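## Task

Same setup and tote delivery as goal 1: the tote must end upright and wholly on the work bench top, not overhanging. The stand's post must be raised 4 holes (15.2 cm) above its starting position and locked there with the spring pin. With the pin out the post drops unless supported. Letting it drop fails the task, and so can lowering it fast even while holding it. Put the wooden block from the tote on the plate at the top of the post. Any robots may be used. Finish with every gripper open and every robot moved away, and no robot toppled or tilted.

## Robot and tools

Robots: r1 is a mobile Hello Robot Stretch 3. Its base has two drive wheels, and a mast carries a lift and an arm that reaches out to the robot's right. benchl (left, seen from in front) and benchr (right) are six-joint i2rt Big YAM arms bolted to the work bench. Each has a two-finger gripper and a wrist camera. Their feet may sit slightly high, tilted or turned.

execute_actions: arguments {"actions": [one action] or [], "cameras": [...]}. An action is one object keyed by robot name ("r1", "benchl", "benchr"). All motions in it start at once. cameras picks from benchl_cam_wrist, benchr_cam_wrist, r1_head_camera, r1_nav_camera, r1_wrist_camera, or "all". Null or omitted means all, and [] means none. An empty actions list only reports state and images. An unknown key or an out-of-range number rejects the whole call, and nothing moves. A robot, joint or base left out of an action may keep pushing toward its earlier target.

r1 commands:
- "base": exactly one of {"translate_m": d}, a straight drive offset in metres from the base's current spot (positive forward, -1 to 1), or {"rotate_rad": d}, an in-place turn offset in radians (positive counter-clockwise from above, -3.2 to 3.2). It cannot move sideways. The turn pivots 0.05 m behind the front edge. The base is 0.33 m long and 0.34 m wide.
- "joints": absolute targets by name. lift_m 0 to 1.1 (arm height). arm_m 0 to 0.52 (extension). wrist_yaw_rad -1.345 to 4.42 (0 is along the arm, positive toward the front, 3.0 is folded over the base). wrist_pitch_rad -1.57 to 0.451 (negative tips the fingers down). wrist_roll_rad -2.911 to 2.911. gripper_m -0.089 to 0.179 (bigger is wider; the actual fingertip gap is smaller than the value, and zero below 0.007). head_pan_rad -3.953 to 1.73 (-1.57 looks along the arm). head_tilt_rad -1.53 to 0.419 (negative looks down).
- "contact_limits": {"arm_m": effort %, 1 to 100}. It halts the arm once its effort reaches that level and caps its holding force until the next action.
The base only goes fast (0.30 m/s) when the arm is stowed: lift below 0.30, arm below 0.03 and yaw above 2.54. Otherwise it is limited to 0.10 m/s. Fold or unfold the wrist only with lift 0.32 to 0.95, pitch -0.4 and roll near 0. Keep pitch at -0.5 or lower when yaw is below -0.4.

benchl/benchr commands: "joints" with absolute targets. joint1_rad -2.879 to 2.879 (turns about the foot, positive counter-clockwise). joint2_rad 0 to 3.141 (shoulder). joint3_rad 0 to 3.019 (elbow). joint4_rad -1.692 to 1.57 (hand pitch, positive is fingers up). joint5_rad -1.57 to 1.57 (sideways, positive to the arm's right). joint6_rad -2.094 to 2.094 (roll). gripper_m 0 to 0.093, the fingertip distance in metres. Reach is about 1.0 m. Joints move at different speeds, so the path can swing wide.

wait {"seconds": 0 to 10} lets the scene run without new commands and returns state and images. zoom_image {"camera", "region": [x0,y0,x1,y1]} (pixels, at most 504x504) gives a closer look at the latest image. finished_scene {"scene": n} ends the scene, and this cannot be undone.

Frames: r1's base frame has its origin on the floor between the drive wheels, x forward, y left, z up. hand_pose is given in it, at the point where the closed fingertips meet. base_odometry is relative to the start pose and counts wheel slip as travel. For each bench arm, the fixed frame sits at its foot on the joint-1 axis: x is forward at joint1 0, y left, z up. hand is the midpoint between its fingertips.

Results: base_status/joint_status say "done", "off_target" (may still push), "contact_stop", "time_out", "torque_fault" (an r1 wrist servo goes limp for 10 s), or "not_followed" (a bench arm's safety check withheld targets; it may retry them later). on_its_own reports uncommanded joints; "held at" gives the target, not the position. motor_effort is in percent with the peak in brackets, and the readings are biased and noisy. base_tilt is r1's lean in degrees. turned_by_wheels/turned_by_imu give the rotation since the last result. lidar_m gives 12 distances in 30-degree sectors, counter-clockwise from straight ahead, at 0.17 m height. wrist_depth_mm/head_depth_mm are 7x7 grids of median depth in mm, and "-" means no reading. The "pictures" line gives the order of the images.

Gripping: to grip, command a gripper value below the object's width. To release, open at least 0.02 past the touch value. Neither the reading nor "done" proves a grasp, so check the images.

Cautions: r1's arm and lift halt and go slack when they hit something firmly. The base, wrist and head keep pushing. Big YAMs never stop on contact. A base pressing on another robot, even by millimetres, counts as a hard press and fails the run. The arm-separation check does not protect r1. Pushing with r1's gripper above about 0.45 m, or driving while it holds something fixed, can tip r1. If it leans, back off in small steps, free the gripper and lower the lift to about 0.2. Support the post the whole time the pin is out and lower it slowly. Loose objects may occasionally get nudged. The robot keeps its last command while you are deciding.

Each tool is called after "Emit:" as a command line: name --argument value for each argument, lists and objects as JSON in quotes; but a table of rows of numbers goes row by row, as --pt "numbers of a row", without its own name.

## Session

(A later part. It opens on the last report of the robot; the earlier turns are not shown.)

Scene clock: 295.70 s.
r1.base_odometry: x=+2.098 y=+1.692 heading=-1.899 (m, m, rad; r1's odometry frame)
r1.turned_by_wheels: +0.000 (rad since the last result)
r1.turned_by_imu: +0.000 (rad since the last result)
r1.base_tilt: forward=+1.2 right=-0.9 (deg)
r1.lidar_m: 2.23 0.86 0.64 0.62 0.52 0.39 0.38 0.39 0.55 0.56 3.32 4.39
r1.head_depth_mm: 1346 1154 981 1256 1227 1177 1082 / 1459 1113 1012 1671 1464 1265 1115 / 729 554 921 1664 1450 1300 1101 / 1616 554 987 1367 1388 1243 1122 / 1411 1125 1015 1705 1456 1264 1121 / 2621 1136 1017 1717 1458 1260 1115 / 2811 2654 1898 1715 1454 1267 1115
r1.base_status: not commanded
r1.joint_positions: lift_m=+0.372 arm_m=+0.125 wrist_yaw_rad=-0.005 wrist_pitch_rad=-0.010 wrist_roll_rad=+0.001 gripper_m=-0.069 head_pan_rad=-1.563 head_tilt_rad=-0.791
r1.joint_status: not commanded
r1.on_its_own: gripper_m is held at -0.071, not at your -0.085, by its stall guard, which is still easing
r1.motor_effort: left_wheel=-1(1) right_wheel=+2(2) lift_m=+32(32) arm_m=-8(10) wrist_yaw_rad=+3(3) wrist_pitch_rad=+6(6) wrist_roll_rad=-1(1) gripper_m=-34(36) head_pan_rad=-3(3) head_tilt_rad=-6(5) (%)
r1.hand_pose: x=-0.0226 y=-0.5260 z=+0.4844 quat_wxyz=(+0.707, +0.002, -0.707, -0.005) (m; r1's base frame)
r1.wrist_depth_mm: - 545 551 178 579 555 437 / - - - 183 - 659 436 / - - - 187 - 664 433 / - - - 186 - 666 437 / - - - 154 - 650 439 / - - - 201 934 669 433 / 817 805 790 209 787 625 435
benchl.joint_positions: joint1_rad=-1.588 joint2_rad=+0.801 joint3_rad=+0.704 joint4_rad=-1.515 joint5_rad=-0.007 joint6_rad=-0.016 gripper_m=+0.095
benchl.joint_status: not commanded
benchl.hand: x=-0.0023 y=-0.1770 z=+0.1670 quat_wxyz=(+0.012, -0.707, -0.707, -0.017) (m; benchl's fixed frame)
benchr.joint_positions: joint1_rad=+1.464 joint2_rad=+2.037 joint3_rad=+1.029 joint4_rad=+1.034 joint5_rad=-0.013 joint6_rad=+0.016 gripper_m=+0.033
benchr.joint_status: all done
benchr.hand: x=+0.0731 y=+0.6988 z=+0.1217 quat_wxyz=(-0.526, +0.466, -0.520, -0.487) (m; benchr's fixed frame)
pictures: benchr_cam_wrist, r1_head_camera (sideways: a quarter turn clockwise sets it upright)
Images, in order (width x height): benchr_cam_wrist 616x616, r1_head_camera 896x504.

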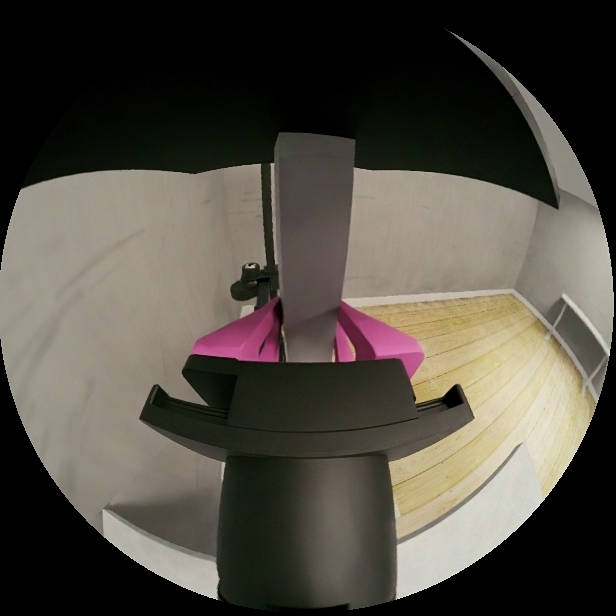

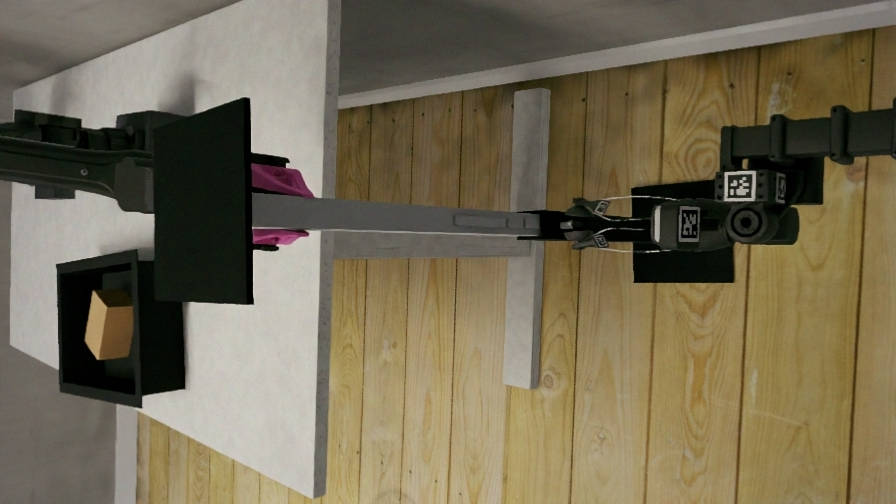

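Raised 12.9 cm. Release pin, rise into the hole.

Emit:
execute_actions --actions '[{"r1":{"joints":{"gripper_m":0.06}}}]' --cameras '[]'

Emit:
execute_actions --actions '[{"r1":{"joints":{"arm_m":0.05}},"benchr":{"joints":{"joint2_rad":1.9,"joint4_rad":1.005}}}]' --cameras '[]'

Emit:
execute_actions --actions '[{"benchr":{"joints":{"joint2_rad":1.87,"joint4_rad":0.98}}}]' --cameras '["r1_head_camera"]'

Emit:
zoom_image --camera "r1_head_camera" --region '[500,150,700,300]'

Scene clock: 301.27 s.
r1.base_odometry: x=+2.098 y=+1.692 heading=-1.899 (m, m, rad; r1's odometry frame)
r1.turned_by_wheels: +0.000 (rad since the last result)
r1.turned_by_imu: -0.001 (rad since the last result)
r1.base_tilt: forward=+1.2 right=-1.1 (deg)
r1.lidar_m: 2.23 0.86 0.64 0.62 0.52 0.39 0.38 0.39 0.55 0.55 3.28 4.42
r1.head_depth_mm: 1350 1153 978 1262 1222 1180 1085 / 1451 1110 1011 1676 1456 1261 1121 / 732 553 923 1681 1472 1298 1102 / 1626 553 979 1369 1385 1256 1118 / 1414 1125 1014 1714 1448 1263 1118 / 2685 1133 1010 1711 1460 1269 1122 / 2793 2624 1913 1712 1452 1269 1116
r1.base_status: not commanded
r1.joint_positions: lift_m=+0.372 arm_m=+0.124 wrist_yaw_rad=-0.003 wrist_pitch_rad=-0.014 wrist_roll_rad=+0.001 gripper_m=+0.060 head_pan_rad=-1.563 head_tilt_rad=-0.791
r1.joint_status: all done
r1.motor_effort: left_wheel=-1(1) right_wheel=+1(2) lift_m=+32(32) arm_m=-2(7) wrist_yaw_rad=+1(3) wrist_pitch_rad=+8(8) wrist_roll_rad=-1(1) gripper_m=+0(81) head_pan_rad=-2(2) head_tilt_rad=-5(5) (%)
r1.hand_pose: x=-0.0221 y=-0.5251 z=+0.4834 quat_wxyz=(+0.707, +0.004, -0.707, -0.006) (m; r1's base frame)
r1.wrist_depth_mm: - 568 569 180 590 578 441 / - - - 186 - 657 434 / - - - 189 - 657 441 / - - - 189 - 670 437 / - - - 192 - 663 439 / - - - 203 955 633 443 / 819 797 788 210 775 619 441
benchl.joint_positions: joint1_rad=-1.588 joint2_rad=+0.801 joint3_rad=+0.704 joint4_rad=-1.515 joint5_rad=-0.007 joint6_rad=-0.016 gripper_m=+0.095
benchl.joint_status: not commanded
benchl.hand: x=-0.0023 y=-0.1770 z=+0.1670 quat_wxyz=(+0.012, -0.707, -0.707, -0.017) (m; benchl's fixed frame)
benchr.joint_positions: joint1_rad=+1.464 joint2_rad=+2.037 joint3_rad=+1.029 joint4_rad=+1.034 joint5_rad=-0.013 joint6_rad=+0.016 gripper_m=+0.033
benchr.joint_status: not commanded
benchr.hand: x=+0.0731 y=+0.6988 z=+0.1216 quat_wxyz=(-0.526, +0.466, -0.520, -0.486) (m; benchr's fixed frame)
pictures: none
No camera images: the call's "cameras" was empty. Leave "cameras" out to get every camera's image.

Scene clock: 303.00 s.
r1.base_odometry: x=+2.098 y=+1.692 heading=-1.899 (m, m, rad; r1's odometry frame)
r1.turned_by_wheels: +0.000 (rad since the last result)
r1.turned_by_imu: +0.000 (rad since the last result)
r1.base_tilt: forward=+1.4 right=-1.0 (deg)
r1.lidar_m: 2.23 0.86 0.64 0.62 0.52 0.39 0.38 0.39 0.54 0.56 3.31 4.43
r1.head_depth_mm: 1358 1146 981 1263 1225 1178 1082 / 1460 1085 1011 1666 1456 1266 1134 / 723 552 950 1663 1445 1266 - / 1623 551 979 1368 1393 1258 1111 / 1419 1122 1018 1716 1458 1264 1123 / 2651 1129 1014 1713 1452 1262 1117 / 2801 2652 1913 1713 1452 1267 1116
r1.base_status: not commanded
r1.joint_positions: lift_m=+0.372 arm_m=+0.050 wrist_yaw_rad=-0.002 wrist_pitch_rad=-0.014 wrist_roll_rad=+0.001 gripper_m=+0.060 head_pan_rad=-1.563 head_tilt_rad=-0.791
r1.joint_status: all done
r1.motor_effort: left_wheel=-1(1) right_wheel=+2(2) lift_m=+32(32) arm_m=-2(6) wrist_yaw_rad=+1(1) wrist_pitch_rad=+9(9) wrist_roll_rad=-1(1) gripper_m=+0(1) head_pan_rad=-3(2) head_tilt_rad=-5(5) (%)
r1.hand_pose: x=-0.0219 y=-0.4511 z=+0.4832 quat_wxyz=(+0.707, +0.005, -0.707, -0.006) (m; r1's base frame)
r1.wrist_depth_mm: - 557 570 464 579 575 435 / - - - 591 - 663 436 / - - - 259 - 663 436 / - - - 265 - 658 436 / - - - 276 - 672 437 / - - - 285 987 638 439 / 803 796 743 692 750 616 442
benchl.joint_positions: joint1_rad=-1.588 joint2_rad=+0.801 joint3_rad=+0.704 joint4_rad=-1.515 joint5_rad=-0.007 joint6_rad=-0.016 gripper_m=+0.095
benchl.joint_status: not commanded
benchl.hand: x=-0.0023 y=-0.1770 z=+0.1670 quat_wxyz=(+0.012, -0.707, -0.707, -0.017) (m; benchl's fixed frame)
benchr.joint_positions: joint1_rad=+1.464 joint2_rad=+2.003 joint3_rad=+1.029 joint4_rad=+0.989 joint5_rad=-0.013 joint6_rad=+0.016 gripper_m=+0.033
benchr.joint_status: all done
benchr.hand: x=+0.0734 y=+0.6991 z=+0.1337 quat_wxyz=(-0.523, +0.468, -0.523, -0.484) (m; benchr's fixed frame)
pictures: none
No camera images: the call's "cameras" was empty. Leave "cameras" out to get every camera's image.

Scene clock: 303.67 s.
r1.base_odometry: x=+2.098 y=+1.692 heading=-1.899 (m, m, rad; r1's odometry frame)
r1.turned_by_wheels: +0.000 (rad since the last result)
r1.turned_by_imu: +0.000 (rad since the last result)
r1.base_tilt: forward=+1.2 right=-0.8 (deg)
r1.lidar_m: 2.23 0.86 0.64 0.62 0.52 0.39 0.38 0.39 0.54 0.56 3.30 4.41
r1.head_depth_mm: 1354 1154 985 1257 1226 1178 1083 / 1460 1052 1015 1678 1461 1272 1130 / 716 546 950 1668 1449 1275 - / 1626 547 978 1371 1395 1257 1108 / 1411 1125 1015 1702 1453 1265 1114 / 2660 1134 1017 1715 1451 1259 1120 / 2762 2648 1905 1707 1461 1264 1120
r1.base_status: not commanded
r1.joint_positions: lift_m=+0.372 arm_m=+0.050 wrist_yaw_rad=-0.002 wrist_pitch_rad=-0.014 wrist_roll_rad=+0.001 gripper_m=+0.060 head_pan_rad=-1.563 head_tilt_rad=-0.791
r1.joint_status: not commanded
r1.motor_effort: left_wheel=-1(1) right_wheel=+2(1) lift_m=+32(32) arm_m=-3(2) wrist_yaw_rad=+1(1) wrist_pitch_rad=+9(9) wrist_roll_rad=-1(1) gripper_m=+0(0) head_pan_rad=-3(2) head_tilt_rad=-5(5) (%)
r1.hand_pose: x=-0.0219 y=-0.4511 z=+0.4832 quat_wxyz=(+0.707, +0.005, -0.707, -0.006) (m; r1's base frame)
r1.wrist_depth_mm: - 561 566 472 583 581 438 / - - - 589 - 658 436 / - - - 261 - 665 439 / - - - 266 - 673 438 / - - - 277 - 666 434 / - - - 286 967 637 434 / 806 806 735 706 750 619 440
benchl.joint_positions: joint1_rad=-1.588 joint2_rad=+0.801 joint3_rad=+0.704 joint4_rad=-1.515 joint5_rad=-0.007 joint6_rad=-0.016 gripper_m=+0.095
benchl.joint_status: not commanded
benchl.hand: x=-0.0023 y=-0.1770 z=+0.1670 quat_wxyz=(+0.012, -0.707, -0.707, -0.017) (m; benchl's fixed frame)
benchr.joint_positions: joint1_rad=+1.464 joint2_rad=+1.974 joint3_rad=+1.029 joint4_rad=+0.961 joint5_rad=-0.013 joint6_rad=+0.016 gripper_m=+0.033
benchr.joint_status: all done
benchr.hand: x=+0.0734 y=+0.6989 z=+0.1463 quat_wxyz=(-0.523, +0.468, -0.523, -0.484) (m; benchr's fixed frame)
pictures: r1_head_camera (sideways: a quarter turn clockwise sets it upright)
Images, in order (width x height): r1_head_camera 896x504.

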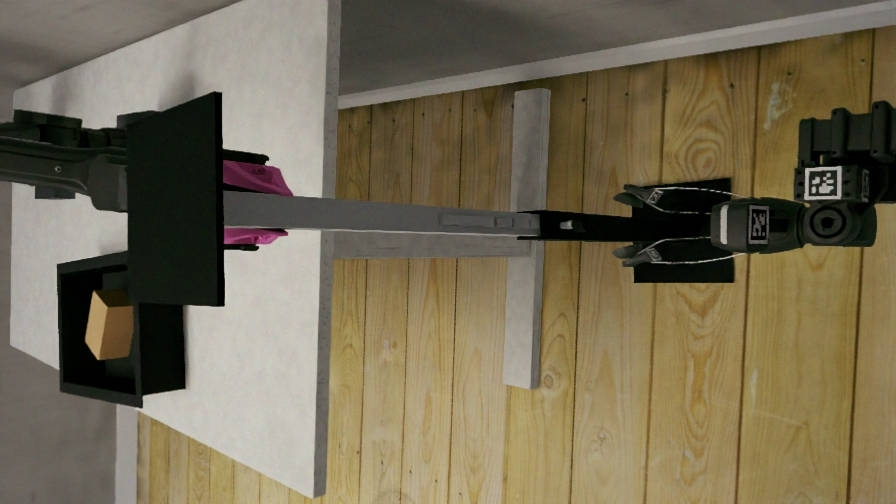

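Region (500, 150, 700, 300) of r1_head_camera's 896x504 image, scaled by 2.520, with more detail than that image has; it fills the top 378 rows of this view, and the rest is white.

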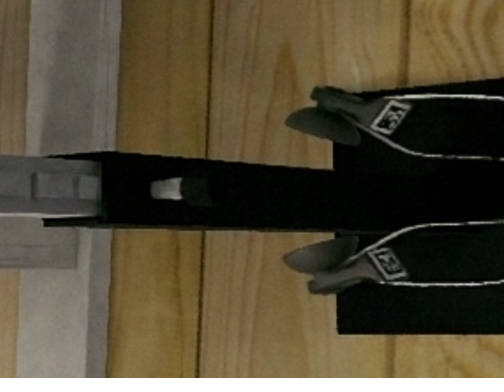

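Pin still out; a bit higher.

Emit:
execute_actions --actions '[{"benchr":{"joints":{"joint2_rad":1.85,"joint4_rad":0.965}}}]' --cameras '["r1_head_camera"]'

Emit:
zoom_image --camera "r1_head_camera" --region '[500,150,700,300]'

Scene clock: 307.10 s.
r1.base_odometry: x=+2.098 y=+1.692 heading=-1.899 (m, m, rad; r1's odometry frame)
r1.turned_by_wheels: +0.000 (rad since the last result)
r1.turned_by_imu: -0.001 (rad since the last result)
r1.base_tilt: forward=+1.1 right=-0.9 (deg)
r1.lidar_m: 2.23 0.86 0.64 0.62 0.52 0.39 0.38 0.39 0.54 0.55 3.32 4.40
r1.head_depth_mm: 1359 1149 982 1259 1222 1172 1086 / 1457 1048 1017 1667 1452 1263 1140 / 715 538 950 1666 1468 1264 - / 1613 539 985 1364 1395 1252 1114 / 1406 1121 1015 1712 1454 1259 1118 / 2685 1131 1014 1723 1452 1277 1120 / 2767 2614 1895 1714 1451 1267 1119
r1.base_status: not commanded
r1.joint_positions: lift_m=+0.372 arm_m=+0.050 wrist_yaw_rad=-0.002 wrist_pitch_rad=-0.014 wrist_roll_rad=+0.001 gripper_m=+0.060 head_pan_rad=-1.563 head_tilt_rad=-0.791
r1.joint_status: not commanded
r1.motor_effort: left_wheel=-1(1) right_wheel=+2(1) lift_m=+31(32) arm_m=-2(2) wrist_yaw_rad=+1(0) wrist_pitch_rad=+9(9) wrist_roll_rad=-1(1) gripper_m=+0(1) head_pan_rad=-2(2) head_tilt_rad=-5(6) (%)
r1.hand_pose: x=-0.0219 y=-0.4511 z=+0.4832 quat_wxyz=(+0.707, +0.005, -0.707, -0.006) (m; r1's base frame)
r1.wrist_depth_mm: - 563 561 465 580 576 435 / - - - 590 - 670 438 / - - - 262 - 666 441 / - - - 266 - 660 433 / - - - 275 - 664 434 / - - - 286 955 638 438 / 820 800 739 686 742 619 439
benchl.joint_positions: joint1_rad=-1.588 joint2_rad=+0.801 joint3_rad=+0.704 joint4_rad=-1.515 joint5_rad=-0.007 joint6_rad=-0.016 gripper_m=+0.095
benchl.joint_status: not commanded
benchl.hand: x=-0.0023 y=-0.1770 z=+0.1670 quat_wxyz=(+0.012, -0.707, -0.707, -0.017) (m; benchl's fixed frame)
benchr.joint_positions: joint1_rad=+1.463 joint2_rad=+1.964 joint3_rad=+1.029 joint4_rad=+0.951 joint5_rad=-0.014 joint6_rad=+0.017 gripper_m=+0.033
benchr.joint_status: all done
benchr.hand: x=+0.0735 y=+0.6985 z=+0.1505 quat_wxyz=(-0.523, +0.468, -0.523, -0.484) (m; benchr's fixed frame)
pictures: r1_head_camera (sideways: a quarter turn clockwise sets it upright)
Images, in order (width x height): r1_head_camera 896x504.

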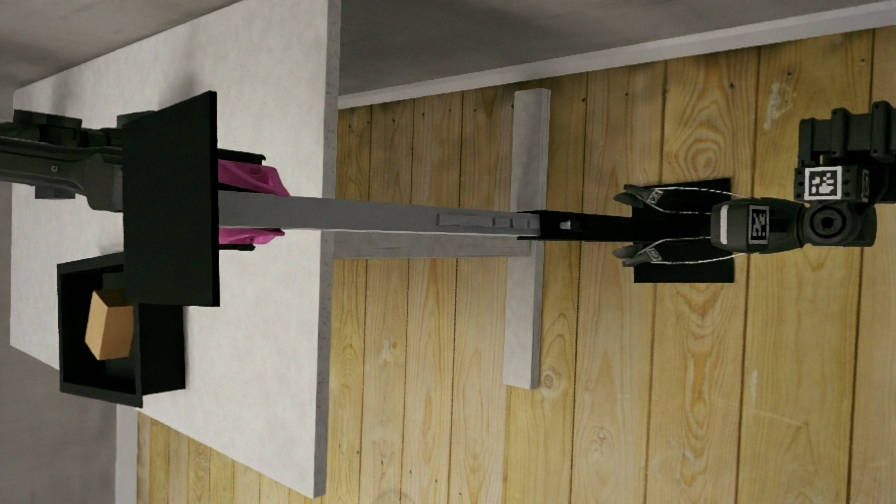

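Region (500, 150, 700, 300) of r1_head_camera's 896x504 image, scaled by 2.520, with more detail than that image has; it fills the top 378 rows of this view, and the rest is white.

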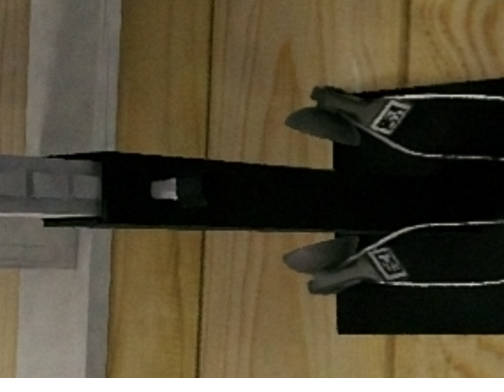

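Emit:
execute_actions --actions '[{"benchr":{"joints":{"joint2_rad":1.95,"joint3_rad":1.04}}}]' --cameras '[]'

Emit:
execute_actions --actions '[{"benchr":{"joints":{"gripper_m":0.093}}}]' --cameras '[]'

Emit:
execute_actions --actions '[{"benchr":{"joints":{"joint2_rad":1.86,"joint3_rad":0.8,"joint4_rad":1.1}}}]' --cameras '[]'

Emit:
execute_actions --actions '[{"benchr":{"joints":{"joint2_rad":1.7,"joint3_rad":0.5,"joint4_rad":1.2}}}]' --cameras '[]'

Emit:
execute_actions --actions '[{"benchr":{"joints":{"joint1_rad":0.5,"joint2_rad":1.3,"joint3_rad":1.0,"joint4_rad":0}}}]' --cameras '[]'

Emit:
execute_actions --actions '[{"benchr":{"joints":{"joint1_rad":-0.6,"joint2_rad":1.42,"joint3_rad":1.02,"joint4_rad":-1.15}}}]' --cameras '["benchr_cam_wrist"]'

Scene clock: 316.80 s.
r1.base_odometry: x=+2.098 y=+1.692 heading=-1.899 (m, m, rad; r1's odometry frame)
r1.turned_by_wheels: +0.000 (rad since the last result)
r1.turned_by_imu: -0.001 (rad since the last result)
r1.base_tilt: forward=+1.4 right=-0.9 (deg)
r1.lidar_m: 2.23 0.86 0.64 0.62 0.52 0.39 0.38 0.39 0.54 0.55 3.32 4.41
r1.head_depth_mm: 1354 1150 979 1256 1226 1175 1081 / 1462 1045 1016 1668 1451 1259 1135 / 715 538 948 1678 1460 1271 - / 1611 538 980 1376 1391 1258 1111 / 1413 1124 1011 1712 1450 1264 1120 / 2672 1132 1017 1699 1453 1264 1121 / 2775 2639 1903 1721 1443 1262 1120
r1.base_status: not commanded
r1.joint_positions: lift_m=+0.372 arm_m=+0.050 wrist_yaw_rad=-0.002 wrist_pitch_rad=-0.014 wrist_roll_rad=+0.001 gripper_m=+0.060 head_pan_rad=-1.563 head_tilt_rad=-0.791
r1.joint_status: not commanded
r1.motor_effort: left_wheel=-1(1) right_wheel=+2(2) lift_m=+32(32) arm_m=-2(3) wrist_yaw_rad=+1(1) wrist_pitch_rad=+9(9) wrist_roll_rad=-1(1) gripper_m=+0(0) head_pan_rad=-2(2) head_tilt_rad=-6(4) (%)
r1.hand_pose: x=-0.0219 y=-0.4511 z=+0.4832 quat_wxyz=(+0.707, +0.005, -0.707, -0.006) (m; r1's base frame)
r1.wrist_depth_mm: - 559 570 471 583 570 436 / - - - 588 - 671 429 / - - - 261 - 665 435 / - - - 265 - 664 439 / - - - 275 - 667 439 / - - - 288 966 643 438 / 827 792 744 703 736 625 437
benchl.joint_positions: joint1_rad=-1.588 joint2_rad=+0.801 joint3_rad=+0.704 joint4_rad=-1.515 joint5_rad=-0.007 joint6_rad=-0.016 gripper_m=+0.095
benchl.joint_status: not commanded
benchl.hand: x=-0.0023 y=-0.1770 z=+0.1670 quat_wxyz=(+0.012, -0.707, -0.707, -0.017) (m; benchl's fixed frame)
benchr.joint_positions: joint1_rad=+1.463 joint2_rad=+1.967 joint3_rad=+1.027 joint4_rad=+0.951 joint5_rad=-0.014 joint6_rad=+0.016 gripper_m=+0.033
benchr.joint_status: all done
benchr.hand: x=+0.0734 y=+0.6980 z=+0.1475 quat_wxyz=(-0.522, +0.469, -0.524, -0.483) (m; benchr's fixed frame)
pictures: none
No camera images: the call's "cameras" was empty. Leave "cameras" out to get every camera's image.

Scene clock: 317.50 s.
r1.base_odometry: x=+2.098 y=+1.692 heading=-1.899 (m, m, rad; r1's odometry frame)
r1.turned_by_wheels: +0.000 (rad since the last result)
r1.turned_by_imu: +0.000 (rad since the last result)
r1.base_tilt: forward=+1.3 right=-1.1 (deg)
r1.lidar_m: 2.22 0.87 0.64 0.62 0.52 0.39 0.38 0.39 0.54 0.56 3.32 4.43
r1.head_depth_mm: 1343 1150 978 1258 1229 1181 1083 / 1468 1050 983 1675 1450 1263 1140 / 716 546 953 1663 1447 1263 - / 1618 544 976 1363 1395 1253 1110 / 1410 1126 1009 1713 1443 1265 1112 / 2687 1131 1016 1698 1458 1273 1112 / 2801 2618 1893 1706 1453 1269 1118
r1.base_status: not commanded
r1.joint_positions: lift_m=+0.372 arm_m=+0.050 wrist_yaw_rad=-0.002 wrist_pitch_rad=-0.014 wrist_roll_rad=+0.001 gripper_m=+0.060 head_pan_rad=-1.563 head_tilt_rad=-0.791
r1.joint_status: not commanded
r1.motor_effort: left_wheel=-1(1) right_wheel=+1(2) lift_m=+32(32) arm_m=-2(3) wrist_yaw_rad=+1(0) wrist_pitch_rad=+9(9) wrist_roll_rad=-1(1) gripper_m=+1(0) head_pan_rad=-3(2) head_tilt_rad=-5(5) (%)
r1.hand_pose: x=-0.0219 y=-0.4511 z=+0.4832 quat_wxyz=(+0.707, +0.005, -0.707, -0.006) (m; r1's base frame)
r1.wrist_depth_mm: - 563 566 461 591 578 430 / - - - 597 - 670 437 / - - - 261 - 664 438 / - - - 266 - 658 437 / - - - 275 - 657 438 / - - - 285 952 640 439 / 823 804 743 693 734 624 440
benchl.joint_positions: joint1_rad=-1.588 joint2_rad=+0.801 joint3_rad=+0.704 joint4_rad=-1.515 joint5_rad=-0.007 joint6_rad=-0.016 gripper_m=+0.095
benchl.joint_status: not commanded
benchl.hand: x=-0.0023 y=-0.1770 z=+0.1670 quat_wxyz=(+0.012, -0.707, -0.707, -0.017) (m; benchl's fixed frame)
benchr.joint_positions: joint1_rad=+1.463 joint2_rad=+1.967 joint3_rad=+1.023 joint4_rad=+0.951 joint5_rad=-0.005 joint6_rad=+0.017 gripper_m=+0.093
benchr.joint_status: all done
benchr.hand: x=+0.0748 y=+0.6966 z=+0.1455 quat_wxyz=(-0.523, +0.468, -0.527, -0.480) (m; benchr's fixed frame)
pictures: none
No camera images: the call's "cameras" was empty. Leave "cameras" out to get every camera's image.

Scene clock: 318.50 s.
r1.base_odometry: x=+2.098 y=+1.692 heading=-1.899 (m, m, rad; r1's odometry frame)
r1.turned_by_wheels: +0.000 (rad since the last result)
r1.turned_by_imu: +0.000 (rad since the last result)
r1.base_tilt: forward=+1.3 right=-1.2 (deg)
r1.lidar_m: 2.23 0.86 0.64 0.62 0.52 0.39 0.38 0.39 0.55 0.55 3.28 4.40
r1.head_depth_mm: 1349 1149 979 1256 1220 1172 1078 / 1467 1048 1014 1664 1447 1260 1138 / 750 543 979 1662 1468 1257 - / 1631 543 981 1375 1394 1260 1110 / 1406 1129 1010 1709 1455 1267 1117 / 2647 1130 1010 1714 1453 1266 1120 / 2769 2617 1892 1715 1455 1261 1119
r1.base_status: not commanded
r1.joint_positions: lift_m=+0.372 arm_m=+0.050 wrist_yaw_rad=-0.002 wrist_pitch_rad=-0.014 wrist_roll_rad=+0.001 gripper_m=+0.060 head_pan_rad=-1.563 head_tilt_rad=-0.791
r1.joint_status: not commanded
r1.motor_effort: left_wheel=-1(1) right_wheel=+1(2) lift_m=+32(31) arm_m=-2(3) wrist_yaw_rad=+1(1) wrist_pitch_rad=+9(9) wrist_roll_rad=-1(1) gripper_m=+1(1) head_pan_rad=-3(2) head_tilt_rad=-5(5) (%)
r1.hand_pose: x=-0.0219 y=-0.4511 z=+0.4832 quat_wxyz=(+0.707, +0.005, -0.707, -0.006) (m; r1's base frame)
r1.wrist_depth_mm: - 565 575 467 585 579 434 / - - - 591 - 661 440 / - - - 261 - 668 432 / - - - 265 - 656 438 / - - - 276 - 658 437 / - - - 284 977 653 438 / 806 809 739 696 729 625 438
benchl.joint_positions: joint1_rad=-1.588 joint2_rad=+0.801 joint3_rad=+0.704 joint4_rad=-1.515 joint5_rad=-0.007 joint6_rad=-0.016 gripper_m=+0.095
benchl.joint_status: not commanded
benchl.hand: x=-0.0023 y=-0.1770 z=+0.1670 quat_wxyz=(+0.012, -0.707, -0.707, -0.017) (m; benchl's fixed frame)
benchr.joint_positions: joint1_rad=+1.463 joint2_rad=+1.851 joint3_rad=+0.795 joint4_rad=+1.080 joint5_rad=-0.004 joint6_rad=+0.017 gripper_m=+0.093
benchr.joint_status: all done
benchr.hand: x=+0.0669 y=+0.6222 z=+0.1490 quat_wxyz=(-0.527, +0.463, -0.523, -0.484) (m; benchr's fixed frame)
pictures: none
No camera images: the call's "cameras" was empty. Leave "cameras" out to get every camera's image.

Scene clock: 319.53 s.
r1.base_odometry: x=+2.098 y=+1.692 heading=-1.899 (m, m, rad; r1's odometry frame)
r1.turned_by_wheels: +0.000 (rad since the last result)
r1.turned_by_imu: +0.000 (rad since the last result)
r1.base_tilt: forward=+1.2 right=-1.1 (deg)
r1.lidar_m: 2.22 0.86 0.64 0.62 0.52 0.39 0.38 0.39 0.54 0.56 3.31 4.42
r1.head_depth_mm: 1357 1151 982 1255 1228 1178 1085 / 1458 1053 1014 1670 1452 1264 1144 / 825 544 986 1670 1453 1270 - / 1633 544 983 1365 1392 1256 1112 / 1409 1121 1015 1699 1448 1268 1122 / 2679 1129 1014 1707 1457 1265 1115 / 2780 2651 1891 1706 1463 1268 1125
r1.base_status: not commanded
r1.joint_positions: lift_m=+0.372 arm_m=+0.050 wrist_yaw_rad=-0.002 wrist_pitch_rad=-0.014 wrist_roll_rad=+0.001 gripper_m=+0.060 head_pan_rad=-1.563 head_tilt_rad=-0.791
r1.joint_status: not commanded
r1.motor_effort: left_wheel=-1(1) right_wheel=+2(2) lift_m=+32(32) arm_m=-2(3) wrist_yaw_rad=+1(0) wrist_pitch_rad=+9(9) wrist_roll_rad=-1(1) gripper_m=+1(1) head_pan_rad=-2(2) head_tilt_rad=-6(5) (%)
r1.hand_pose: x=-0.0219 y=-0.4511 z=+0.4832 quat_wxyz=(+0.707, +0.005, -0.707, -0.006) (m; r1's base frame)
r1.wrist_depth_mm: - 564 578 470 590 573 437 / - - - 594 - 673 433 / - - - 262 - 655 435 / - - - 266 - 665 441 / - - - 275 - 670 429 / - - - 284 963 644 441 / 815 800 752 709 748 623 442
benchl.joint_positions: joint1_rad=-1.588 joint2_rad=+0.801 joint3_rad=+0.704 joint4_rad=-1.515 joint5_rad=-0.007 joint6_rad=-0.016 gripper_m=+0.095
benchl.joint_status: not commanded
benchl.hand: x=-0.0023 y=-0.1770 z=+0.1670 quat_wxyz=(+0.012, -0.707, -0.707, -0.017) (m; benchl's fixed frame)
benchr.joint_positions: joint1_rad=+1.463 joint2_rad=+1.691 joint3_rad=+0.496 joint4_rad=+1.182 joint5_rad=-0.004 joint6_rad=+0.017 gripper_m=+0.093
benchr.joint_status: all done
benchr.hand: x=+0.0556 y=+0.5178 z=+0.1395 quat_wxyz=(-0.517, +0.472, -0.533, -0.475) (m; benchr's fixed frame)
pictures: none
No camera images: the call's "cameras" was empty. Leave "cameras" out to get every camera's image.

Scene clock: 321.17 s.
r1.base_odometry: x=+2.098 y=+1.692 heading=-1.899 (m, m, rad; r1's odometry frame)
r1.turned_by_wheels: +0.000 (rad since the last result)
r1.turned_by_imu: +0.000 (rad since the last result)
r1.base_tilt: forward=+1.4 right=-1.1 (deg)
r1.lidar_m: 2.23 0.86 0.64 0.62 0.52 0.39 0.38 0.39 0.55 0.56 3.30 4.40
r1.head_depth_mm: 1356 1150 980 1257 1222 1176 1076 / 1457 1050 1014 1669 1465 1273 1138 / 1198 544 978 1662 1457 1262 - / 1621 544 980 1373 1388 1247 1109 / 1419 1125 1014 1727 1453 1264 1116 / 2689 1133 1018 1713 1450 1261 1122 / 2787 2645 1911 1725 1445 1262 1124
r1.base_status: not commanded
r1.joint_positions: lift_m=+0.372 arm_m=+0.050 wrist_yaw_rad=-0.002 wrist_pitch_rad=-0.014 wrist_roll_rad=+0.001 gripper_m=+0.060 head_pan_rad=-1.563 head_tilt_rad=-0.791
r1.joint_status: not commanded
r1.motor_effort: left_wheel=-1(1) right_wheel=+2(2) lift_m=+31(32) arm_m=-3(2) wrist_yaw_rad=+1(1) wrist_pitch_rad=+9(9) wrist_roll_rad=-1(1) gripper_m=+1(1) head_pan_rad=-2(2) head_tilt_rad=-5(6) (%)
r1.hand_pose: x=-0.0219 y=-0.4511 z=+0.4832 quat_wxyz=(+0.707, +0.005, -0.707, -0.006) (m; r1's base frame)
r1.wrist_depth_mm: - 568 576 467 586 573 440 / - - - 588 - 656 438 / - - - 262 - 658 440 / - - - 264 - 667 437 / - - - 277 - 677 439 / - - - 288 955 635 438 / 820 807 736 702 740 629 439
benchl.joint_positions: joint1_rad=-1.588 joint2_rad=+0.801 joint3_rad=+0.704 joint4_rad=-1.515 joint5_rad=-0.007 joint6_rad=-0.016 gripper_m=+0.095
benchl.joint_status: not commanded
benchl.hand: x=-0.0023 y=-0.1770 z=+0.1670 quat_wxyz=(+0.012, -0.707, -0.707, -0.017) (m; benchl's fixed frame)
benchr.joint_positions: joint1_rad=+0.503 joint2_rad=+1.300 joint3_rad=+0.987 joint4_rad=+0.015 joint5_rad=-0.001 joint6_rad=+0.017 gripper_m=+0.093
benchr.joint_status: all done
benchr.hand: x=+0.5122 y=+0.2818 z=+0.3240 quat_wxyz=(-0.574, +0.194, -0.780, -0.153) (m; benchr's fixed frame)
pictures: none
No camera images: the call's "cameras" was empty. Leave "cameras" out to get every camera's image.

Scene clock: 322.80 s.
r1.base_odometry: x=+2.098 y=+1.692 heading=-1.899 (m, m, rad; r1's odometry frame)
r1.turned_by_wheels: +0.000 (rad since the last result)
r1.turned_by_imu: +0.000 (rad since the last result)
r1.base_tilt: forward=+1.3 right=-1.0 (deg)
r1.lidar_m: 2.22 0.87 0.64 0.62 0.52 0.39 0.38 0.39 0.54 0.55 3.31 4.41
r1.head_depth_mm: 1366 1148 977 1256 1226 1176 1082 / 1456 1049 1014 1662 1444 1264 1136 / 1194 543 980 1661 1443 1258 - / 1625 543 977 1368 1385 1256 1110 / 1382 1122 1011 1729 1453 1262 1117 / 2675 1132 1016 1703 1456 1270 1123 / 2766 2651 1900 1705 1449 1264 1123
r1.base_status: not commanded
r1.joint_positions: lift_m=+0.372 arm_m=+0.050 wrist_yaw_rad=-0.002 wrist_pitch_rad=-0.014 wrist_roll_rad=+0.001 gripper_m=+0.060 head_pan_rad=-1.563 head_tilt_rad=-0.791
r1.joint_status: not commanded
r1.motor_effort: left_wheel=-1(1) right_wheel=+2(2) lift_m=+32(32) arm_m=-2(3) wrist_yaw_rad=+2(1) wrist_pitch_rad=+9(9) wrist_roll_rad=-1(1) gripper_m=+1(1) head_pan_rad=-3(3) head_tilt_rad=-5(5) (%)
r1.hand_pose: x=-0.0219 y=-0.4511 z=+0.4832 quat_wxyz=(+0.707, +0.005, -0.707, -0.006) (m; r1's base frame)
r1.wrist_depth_mm: - 560 578 469 583 570 434 / - - - 593 - 658 436 / - - - 261 - 663 436 / - - - 266 - 664 431 / - - - 275 - 670 441 / - - - 285 995 648 434 / 800 786 756 689 724 627 437
benchl.joint_positions: joint1_rad=-1.588 joint2_rad=+0.801 joint3_rad=+0.704 joint4_rad=-1.515 joint5_rad=-0.007 joint6_rad=-0.016 gripper_m=+0.095
benchl.joint_status: not commanded
benchl.hand: x=-0.0023 y=-0.1770 z=+0.1670 quat_wxyz=(+0.012, -0.707, -0.707, -0.017) (m; benchl's fixed frame)
benchr.joint_positions: joint1_rad=-0.594 joint2_rad=+1.434 joint3_rad=+0.988 joint4_rad=-1.136 joint5_rad=+0.000 joint6_rad=+0.017 gripper_m=+0.093
benchr.joint_status: all done
benchr.hand: x=+0.3140 y=-0.2128 z=+0.1044 quat_wxyz=(+0.005, -0.301, -0.954, -0.002) (m; benchr's fixed frame)
pictures: benchr_cam_wrist
Images, in order (width x height): benchr_cam_wrist 616x616.

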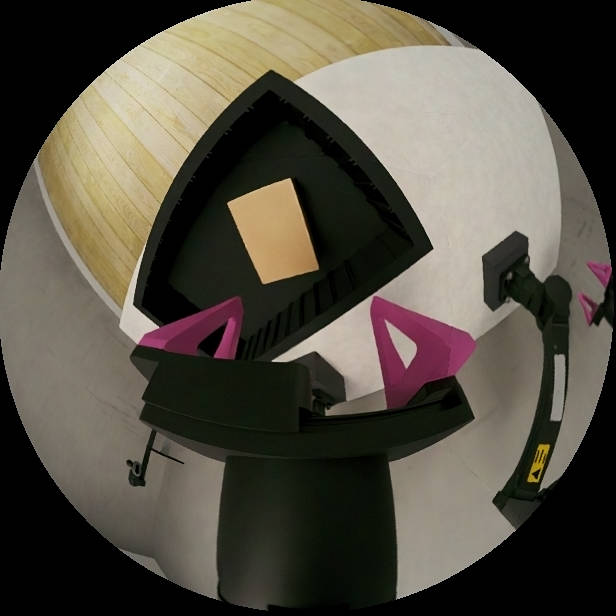

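Emit:
execute_actions --actions '[{"benchr":{"joints":{"joint1_rad":-0.48,"joint2_rad":1.65,"joint3_rad":1.03,"joint4_rad":-0.905,"joint6_rad":-0.21}}}]' --cameras '["benchr_cam_wrist"]'

Scene clock: 328.97 s.
r1.base_odometry: x=+2.098 y=+1.692 heading=-1.899 (m, m, rad; r1's odometry frame)
r1.turned_by_wheels: +0.000 (rad since the last result)
r1.turned_by_imu: -0.001 (rad since the last result)
r1.base_tilt: forward=+1.3 right=-1.0 (deg)
r1.lidar_m: 2.23 0.86 0.64 0.62 0.52 0.39 0.38 0.39 0.54 0.55 3.31 4.42
r1.head_depth_mm: 1355 1151 981 1258 1220 1180 1082 / 1534 1054 1012 1673 1456 1259 1134 / 1197 542 978 1654 1455 1274 - / 1615 543 981 1373 1392 1264 1109 / 1332 1118 1014 1706 1449 1270 1118 / 2624 1135 1014 1710 1456 1268 1124 / 2757 2629 1906 1691 1458 1264 1122
r1.base_status: not commanded
r1.joint_positions: lift_m=+0.372 arm_m=+0.050 wrist_yaw_rad=-0.002 wrist_pitch_rad=-0.014 wrist_roll_rad=+0.001 gripper_m=+0.060 head_pan_rad=-1.563 head_tilt_rad=-0.791
r1.joint_status: not commanded
r1.motor_effort: left_wheel=-1(1) right_wheel=+1(2) lift_m=+32(32) arm_m=-3(2) wrist_yaw_rad=+1(1) wrist_pitch_rad=+9(9) wrist_roll_rad=+0(1) gripper_m=+0(0) head_pan_rad=-2(3) head_tilt_rad=-6(5) (%)
r1.hand_pose: x=-0.0219 y=-0.4511 z=+0.4832 quat_wxyz=(+0.707, +0.005, -0.707, -0.006) (m; r1's base frame)
r1.wrist_depth_mm: - 564 573 471 589 579 431 / - - - 589 - 660 435 / - - - 260 - 658 436 / - - - 267 - 671 436 / - - - 274 - 665 437 / - - - 286 970 641 441 / 811 801 743 704 744 616 440
benchl.joint_positions: joint1_rad=-1.588 joint2_rad=+0.801 joint3_rad=+0.704 joint4_rad=-1.515 joint5_rad=-0.007 joint6_rad=-0.016 gripper_m=+0.095
benchl.joint_status: not commanded
benchl.hand: x=-0.0023 y=-0.1770 z=+0.1670 quat_wxyz=(+0.012, -0.707, -0.707, -0.017) (m; benchl's fixed frame)
benchr.joint_positions: joint1_rad=-0.477 joint2_rad=+1.663 joint3_rad=+0.999 joint4_rad=-0.920 joint5_rad=+0.000 joint6_rad=-0.199 gripper_m=+0.093
benchr.joint_status: all done
benchr.hand: x=+0.3746 y=-0.1942 z=+0.0203 quat_wxyz=(+0.006, -0.139, -0.990, -0.002) (m; benchr's fixed frame)
pictures: benchr_cam_wrist
Images, in order (width x height): benchr_cam_wrist 616x616.

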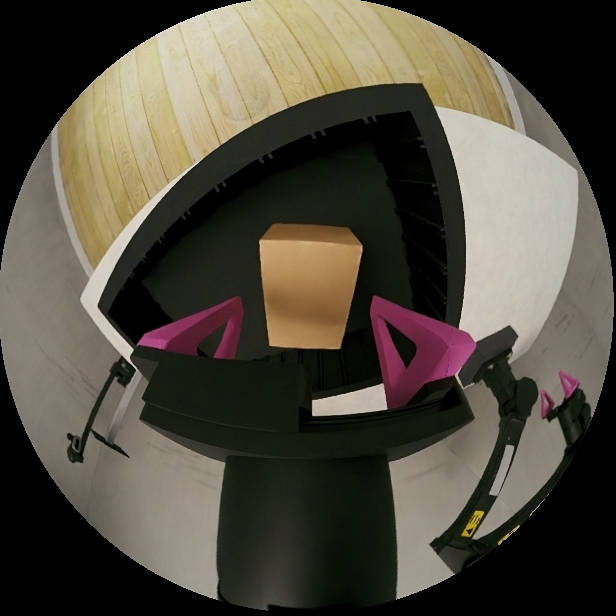

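Emit:
execute_actions --actions '[{"benchr":{"joints":{"joint1_rad":-0.497,"joint2_rad":1.75,"joint3_rad":0.965,"joint4_rad":-0.75,"joint6_rad":-0.15}}}]' --cameras '["benchr_cam_wrist"]'

Emit:
execute_actions --actions '[{"benchr":{"joints":{"gripper_m":0.05}}}]' --cameras '[]'

Emit:
execute_actions --actions '[{"benchr":{"joints":{"joint2_rad":1.4,"joint3_rad":1.1,"joint4_rad":-1.2}}}]' --cameras '[]'

Emit:
execute_actions --actions '[{"benchr":{"joints":{"joint1_rad":0.6,"joint2_rad":1.2,"joint3_rad":1.4,"joint4_rad":-0.2,"joint6_rad":0}},"r1":{"base":{"translate_m":0.5},"joints":{"head_pan_rad":-2.3,"head_tilt_rad":-0.25}}}]' --cameras '[]'

Emit:
execute_actions --actions '[{"benchr":{"joints":{"joint1_rad":1.47}}}]' --cameras '[]'

Emit:
execute_actions --actions '[{"benchr":{"joints":{"joint2_rad":1.54,"joint3_rad":1.35,"joint4_rad":0.29}}}]' --cameras '["benchr_cam_wrist","r1_head_camera"]'

Scene clock: 337.03 s.
r1.base_odometry: x=+2.098 y=+1.692 heading=-1.899 (m, m, rad; r1's odometry frame)
r1.turned_by_wheels: +0.000 (rad since the last result)
r1.turned_by_imu: -0.001 (rad since the last result)
r1.base_tilt: forward=+1.1 right=-1.1 (deg)
r1.lidar_m: 2.23 0.86 0.64 0.62 0.52 0.39 0.38 0.39 0.55 0.55 3.29 4.41
r1.head_depth_mm: 1367 1140 981 1252 1232 1175 1084 / 1543 1046 1015 1661 1449 1257 1138 / 1195 543 983 1669 1456 1263 - / 1627 542 980 1371 1392 1255 1112 / 1335 1131 1017 1709 1452 1260 1122 / 2666 1131 1014 1704 1460 1258 1121 / 2758 2629 1908 1716 1471 1271 1123
r1.base_status: not commanded
r1.joint_positions: lift_m=+0.372 arm_m=+0.050 wrist_yaw_rad=-0.002 wrist_pitch_rad=-0.014 wrist_roll_rad=+0.001 gripper_m=+0.060 head_pan_rad=-1.563 head_tilt_rad=-0.791
r1.joint_status: not commanded
r1.motor_effort: left_wheel=-1(1) right_wheel=+1(2) lift_m=+32(32) arm_m=-2(3) wrist_yaw_rad=+0(1) wrist_pitch_rad=+9(9) wrist_roll_rad=-1(1) gripper_m=+0(1) head_pan_rad=-2(3) head_tilt_rad=-5(5) (%)
r1.hand_pose: x=-0.0219 y=-0.4511 z=+0.4832 quat_wxyz=(+0.707, +0.005, -0.707, -0.006) (m; r1's base frame)
r1.wrist_depth_mm: - 555 566 465 574 585 437 / - - - 587 - 655 438 / - - - 262 - 662 437 / - - - 266 - 665 439 / - - - 276 - 662 437 / - - - 286 950 649 439 / 808 784 745 690 730 614 439
benchl.joint_positions: joint1_rad=-1.588 joint2_rad=+0.801 joint3_rad=+0.704 joint4_rad=-1.515 joint5_rad=-0.007 joint6_rad=-0.016 gripper_m=+0.095
benchl.joint_status: not commanded
benchl.hand: x=-0.0023 y=-0.1770 z=+0.1670 quat_wxyz=(+0.012, -0.707, -0.707, -0.017) (m; benchl's fixed frame)
benchr.joint_positions: joint1_rad=-0.482 joint2_rad=+1.753 joint3_rad=+0.960 joint4_rad=-0.765 joint5_rad=+0.000 joint6_rad=-0.161 gripper_m=+0.093
benchr.joint_status: all done
benchr.hand: x=+0.3795 y=-0.1990 z=-0.0273 quat_wxyz=(-0.006, -0.160, -0.987, +0.002) (m; benchr's fixed frame)
pictures: benchr_cam_wrist
Images, in order (width x height): benchr_cam_wrist 616x616.

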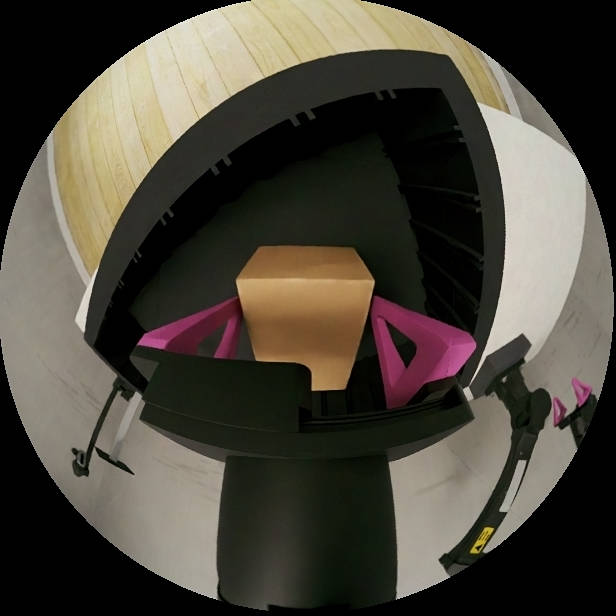

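Scene clock: 337.60 s.
r1.base_odometry: x=+2.098 y=+1.692 heading=-1.899 (m, m, rad; r1's odometry frame)
r1.turned_by_wheels: +0.000 (rad since the last result)
r1.turned_by_imu: +0.000 (rad since the last result)
r1.base_tilt: forward=+1.4 right=-1.1 (deg)
r1.lidar_m: 2.23 0.86 0.64 0.62 0.52 0.39 0.38 0.39 0.54 0.55 3.31 4.39
r1.head_depth_mm: 1355 1148 982 1254 1229 1175 1081 / 1528 1055 1014 1662 1445 1260 1133 / 1195 542 981 1663 1444 1265 - / 1615 543 983 1368 1392 1261 1105 / 1334 1130 1015 1700 1454 1268 1115 / 2667 1136 1017 1695 1450 1261 1117 / 2767 2644 1893 1716 1463 1262 1126
r1.base_status: not commanded
r1.joint_positions: lift_m=+0.372 arm_m=+0.050 wrist_yaw_rad=-0.002 wrist_pitch_rad=-0.014 wrist_roll_rad=+0.001 gripper_m=+0.060 head_pan_rad=-1.563 head_tilt_rad=-0.791
r1.joint_status: not commanded
r1.motor_effort: left_wheel=-1(1) right_wheel=+2(2) lift_m=+32(32) arm_m=-2(2) wrist_yaw_rad=+1(0) wrist_pitch_rad=+9(9) wrist_roll_rad=-1(1) gripper_m=+0(1) head_pan_rad=-2(3) head_tilt_rad=-5(6) (%)
r1.hand_pose: x=-0.0219 y=-0.4511 z=+0.4832 quat_wxyz=(+0.707, +0.005, -0.707, -0.006) (m; r1's base frame)
r1.wrist_depth_mm: - 559 574 470 589 580 436 / - - - 594 - 661 435 / - - - 260 - 662 442 / - - - 264 - 671 434 / - - - 275 - 667 444 / - - - 282 969 647 437 / 820 791 759 692 735 631 443
benchl.joint_positions: joint1_rad=-1.588 joint2_rad=+0.801 joint3_rad=+0.704 joint4_rad=-1.515 joint5_rad=-0.007 joint6_rad=-0.016 gripper_m=+0.095
benchl.joint_status: not commanded
benchl.hand: x=-0.0023 y=-0.1770 z=+0.1670 quat_wxyz=(+0.012, -0.707, -0.707, -0.017) (m; benchl's fixed frame)
benchr.joint_positions: joint1_rad=-0.482 joint2_rad=+1.753 joint3_rad=+0.960 joint4_rad=-0.763 joint5_rad=-0.001 joint6_rad=-0.160 gripper_m=+0.079
benchr.joint_status: gripper_m off_target (ended at +0.079, target +0.050)
benchr.hand: x=+0.3799 y=-0.1991 z=-0.0273 quat_wxyz=(-0.007, -0.160, -0.987, +0.002) (m; benchr's fixed frame)
pictures: none
No camera images: the call's "cameras" was empty. Leave "cameras" out to get every camera's image.

Scene clock: 338.90 s.
r1.base_odometry: x=+2.098 y=+1.692 heading=-1.899 (m, m, rad; r1's odometry frame)
r1.turned_by_wheels: +0.000 (rad since the last result)
r1.turned_by_imu: +0.000 (rad since the last result)
r1.base_tilt: forward=+1.1 right=-1.0 (deg)
r1.lidar_m: 2.23 0.86 0.64 0.62 0.52 0.39 0.38 0.39 0.55 0.55 3.31 4.38
r1.head_depth_mm: 1358 1144 981 1260 1223 1178 1085 / 1532 1048 1014 1659 1453 1273 1138 / 1193 544 978 1667 1452 1266 - / 1533 543 984 1378 1395 1258 1113 / 1380 1131 1012 1692 1455 1265 1118 / 2644 1125 1017 1721 1461 1262 1121 / 2761 2624 1887 1713 1455 1265 1115
r1.base_status: not commanded
r1.joint_positions: lift_m=+0.372 arm_m=+0.050 wrist_yaw_rad=-0.002 wrist_pitch_rad=-0.014 wrist_roll_rad=+0.001 gripper_m=+0.060 head_pan_rad=-1.563 head_tilt_rad=-0.791
r1.joint_status: not commanded
r1.motor_effort: left_wheel=-1(1) right_wheel=+2(1) lift_m=+32(32) arm_m=-2(3) wrist_yaw_rad=+1(1) wrist_pitch_rad=+9(9) wrist_roll_rad=-1(1) gripper_m=+0(1) head_pan_rad=-2(2) head_tilt_rad=-6(5) (%)
r1.hand_pose: x=-0.0219 y=-0.4511 z=+0.4832 quat_wxyz=(+0.707, +0.005, -0.707, -0.006) (m; r1's base frame)
r1.wrist_depth_mm: - 561 568 474 582 575 435 / - - - 591 - 669 435 / - - - 260 - 665 438 / - - - 264 - 667 440 / - - - 277 - 659 435 / - - - 286 967 639 438 / 813 812 740 697 740 616 436
benchl.joint_positions: joint1_rad=-1.588 joint2_rad=+0.801 joint3_rad=+0.704 joint4_rad=-1.515 joint5_rad=-0.007 joint6_rad=-0.016 gripper_m=+0.095
benchl.joint_status: not commanded
benchl.hand: x=-0.0023 y=-0.1770 z=+0.1670 quat_wxyz=(+0.012, -0.707, -0.707, -0.017) (m; benchl's fixed frame)
benchr.joint_positions: joint1_rad=-0.482 joint2_rad=+1.402 joint3_rad=+1.072 joint4_rad=-1.186 joint5_rad=-0.001 joint6_rad=-0.160 gripper_m=+0.079
benchr.joint_status: all done
benchr.hand: x=+0.3542 y=-0.1857 z=+0.1457 quat_wxyz=(-0.026, -0.160, -0.987, +0.008) (m; benchr's fixed frame)
pictures: none
No camera images: the call's "cameras" was empty. Leave "cameras" out to get every camera's image.

Scene clock: 344.97 s.
r1.base_odometry: x=+1.936 y=+1.219 heading=-1.899 (m, m, rad; r1's odometry frame)
r1.turned_by_wheels: +0.000 (rad since the last result)
r1.turned_by_imu: +0.003 (rad since the last result)
r1.base_tilt: forward=+1.4 right=-0.9 (deg)
r1.lidar_m: 2.15 0.85 0.63 0.61 0.63 0.89 0.88 0.92 0.76 2.23 3.32 3.96
r1.head_depth_mm: 868 904 940 977 1022 1074 1128 / 958 995 1045 1091 1149 1204 1267 / 1058 1109 1163 1190 1267 1362 1413 / 1185 1247 1320 1314 1140 1587 956 / 1348 1445 1524 1599 1202 1774 1422 / 1562 1615 1681 1375 1195 1175 1406 / 1842 1890 2049 1793 1198 1698 1497
r1.base_status: done
r1.joint_positions: lift_m=+0.372 arm_m=+0.050 wrist_yaw_rad=-0.002 wrist_pitch_rad=-0.014 wrist_roll_rad=+0.001 gripper_m=+0.060 head_pan_rad=-2.293 head_tilt_rad=-0.261
r1.joint_status: all done
r1.motor_effort: left_wheel=-1(2) right_wheel=+1(6) lift_m=+32(32) arm_m=-3(2) wrist_yaw_rad=+1(1) wrist_pitch_rad=+9(9) wrist_roll_rad=-1(1) gripper_m=+0(1) head_pan_rad=-3(30) head_tilt_rad=+6(41) (%)
r1.hand_pose: x=-0.0219 y=-0.4511 z=+0.4832 quat_wxyz=(+0.707, +0.005, -0.707, -0.006) (m; r1's base frame)
r1.wrist_depth_mm: - - - - 596 592 568 / - - - - - - 588 / - - - - - - 604 / - - - - - - 915 / - - - - - - 907 / - - - - 998 963 932 / 823 817 802 780 752 692 693
benchl.joint_positions: joint1_rad=-1.588 joint2_rad=+0.801 joint3_rad=+0.704 joint4_rad=-1.515 joint5_rad=-0.007 joint6_rad=-0.016 gripper_m=+0.095
benchl.joint_status: not commanded
benchl.hand: x=-0.0023 y=-0.1770 z=+0.1670 quat_wxyz=(+0.012, -0.707, -0.707, -0.017) (m; benchl's fixed frame)
benchr.joint_positions: joint1_rad=+0.599 joint2_rad=+1.213 joint3_rad=+1.372 joint4_rad=-0.241 joint5_rad=-0.002 joint6_rad=-0.010 gripper_m=+0.079
benchr.joint_status: all done
benchr.hand: x=+0.4752 y=+0.3243 z=+0.5491 quat_wxyz=(-0.648, +0.221, -0.701, -0.197) (m; benchr's fixed frame)
pictures: none
No camera images: the call's "cameras" was empty. Leave "cameras" out to get every camera's image.

Scene clock: 346.40 s.
r1.base_odometry: x=+1.936 y=+1.219 heading=-1.899 (m, m, rad; r1's odometry frame)
r1.turned_by_wheels: +0.000 (rad since the last result)
r1.turned_by_imu: +0.000 (rad since the last result)
r1.base_tilt: forward=+1.2 right=-1.0 (deg)
r1.lidar_m: 2.15 0.84 0.63 0.61 0.64 0.89 0.88 0.92 0.75 2.23 3.32 3.98
r1.head_depth_mm: 869 906 944 981 1028 1070 1124 / 961 999 1042 1093 1142 1203 1273 / 1061 1112 1166 1185 1274 1371 1414 / 1187 1176 1298 1327 1133 1592 962 / 1349 881 1526 1598 1198 1760 1411 / 1567 1590 1701 1367 1203 1168 1409 / 1859 2024 2051 1808 1192 1707 1488
r1.base_status: not commanded
r1.joint_positions: lift_m=+0.372 arm_m=+0.050 wrist_yaw_rad=-0.002 wrist_pitch_rad=-0.014 wrist_roll_rad=+0.001 gripper_m=+0.060 head_pan_rad=-2.293 head_tilt_rad=-0.261
r1.joint_status: not commanded
r1.motor_effort: left_wheel=-1(2) right_wheel=+1(1) lift_m=+32(31) arm_m=-3(2) wrist_yaw_rad=+2(1) wrist_pitch_rad=+9(9) wrist_roll_rad=-1(1) gripper_m=+0(1) head_pan_rad=-3(3) head_tilt_rad=+6(6) (%)
r1.hand_pose: x=-0.0219 y=-0.4511 z=+0.4832 quat_wxyz=(+0.707, +0.005, -0.707, -0.006) (m; r1's base frame)
r1.wrist_depth_mm: - - - - 591 592 570 / - - - - - - 600 / - - - - - - 613 / - - - - - - 921 / - - - - - - 905 / - - - - 964 962 905 / 812 802 809 802 739 707 705
benchl.joint_positions: joint1_rad=-1.588 joint2_rad=+0.801 joint3_rad=+0.704 joint4_rad=-1.515 joint5_rad=-0.007 joint6_rad=-0.016 gripper_m=+0.095
benchl.joint_status: not commanded
benchl.hand: x=-0.0023 y=-0.1770 z=+0.1670 quat_wxyz=(+0.012, -0.707, -0.707, -0.017) (m; benchl's fixed frame)
benchr.joint_positions: joint1_rad=+1.468 joint2_rad=+1.214 joint3_rad=+1.372 joint4_rad=-0.241 joint5_rad=-0.003 joint6_rad=-0.010 gripper_m=+0.079
benchr.joint_status: all done
benchr.hand: x=+0.0592 y=+0.5726 z=+0.5487 quat_wxyz=(-0.505, +0.496, -0.543, -0.452) (m; benchr's fixed frame)
pictures: none
No camera images: the call's "cameras" was empty. Leave "cameras" out to get every camera's image.

Scene clock: 347.83 s.
r1.base_odometry: x=+1.936 y=+1.219 heading=-1.899 (m, m, rad; r1's odometry frame)
r1.turned_by_wheels: +0.000 (rad since the last result)
r1.turned_by_imu: +0.000 (rad since the last result)
r1.base_tilt: forward=+1.3 right=-0.9 (deg)
r1.lidar_m: 2.15 0.85 0.63 0.61 0.64 0.89 0.88 0.92 0.76 2.23 3.32 3.95
r1.head_depth_mm: 872 906 946 984 1023 1072 1121 / 954 999 1046 1087 1143 1201 1272 / 1056 1112 1106 805 1275 1365 1409 / 1185 1246 782 806 1134 1586 957 / 1358 1434 965 1609 1191 1760 1416 / 1558 1633 1293 1362 1195 1169 1414 / 1864 2022 2049 1791 1188 1699 1497
r1.base_status: not commanded
r1.joint_positions: lift_m=+0.372 arm_m=+0.050 wrist_yaw_rad=-0.002 wrist_pitch_rad=-0.014 wrist_roll_rad=+0.001 gripper_m=+0.060 head_pan_rad=-2.293 head_tilt_rad=-0.261
r1.joint_status: not commanded
r1.motor_effort: left_wheel=-2(1) right_wheel=+1(1) lift_m=+32(32) arm_m=-2(3) wrist_yaw_rad=+0(1) wrist_pitch_rad=+9(9) wrist_roll_rad=-1(1) gripper_m=+0(1) head_pan_rad=-2(2) head_tilt_rad=+6(6) (%)
r1.hand_pose: x=-0.0219 y=-0.4511 z=+0.4832 quat_wxyz=(+0.707, +0.005, -0.707, -0.006) (m; r1's base frame)
r1.wrist_depth_mm: - - - - 590 593 568 / - - - - - - 607 / - - - - - - 613 / - - - - - - 909 / - - - - - - 926 / - - - - 964 966 898 / 820 817 811 781 751 685 690
benchl.joint_positions: joint1_rad=-1.588 joint2_rad=+0.801 joint3_rad=+0.704 joint4_rad=-1.515 joint5_rad=-0.007 joint6_rad=-0.016 gripper_m=+0.095
benchl.joint_status: not commanded
benchl.hand: x=-0.0023 y=-0.1770 z=+0.1670 quat_wxyz=(+0.012, -0.707, -0.707, -0.017) (m; benchl's fixed frame)
benchr.joint_positions: joint1_rad=+1.468 joint2_rad=+1.562 joint3_rad=+1.309 joint4_rad=+0.253 joint5_rad=-0.003 joint6_rad=-0.010 gripper_m=+0.079
benchr.joint_status: all done
benchr.hand: x=+0.0722 y=+0.6985 z=+0.4139 quat_wxyz=(-0.527, +0.477, -0.522, -0.472) (m; benchr's fixed frame)
pictures: benchr_cam_wrist, r1_head_camera (sideways: a quarter turn clockwise sets it upright)
Images, in order (width x height): benchr_cam_wrist 616x616, r1_head_camera 896x504.

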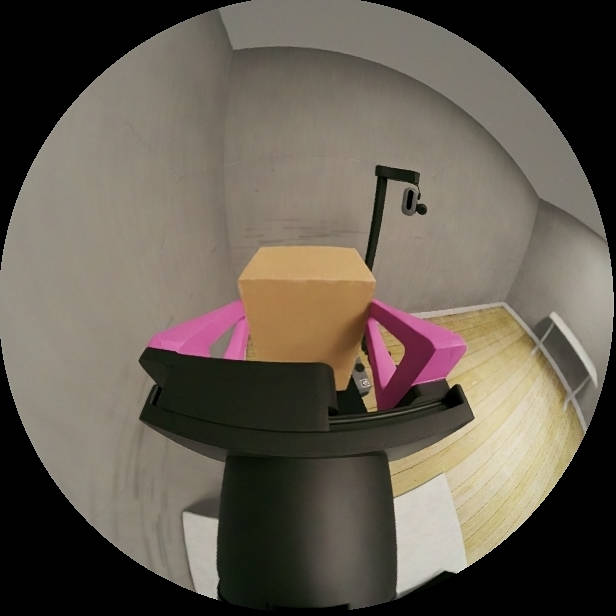

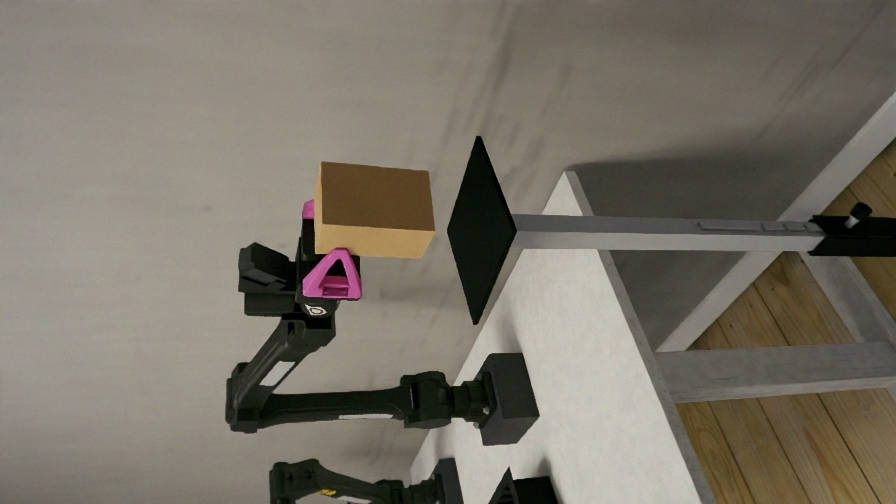

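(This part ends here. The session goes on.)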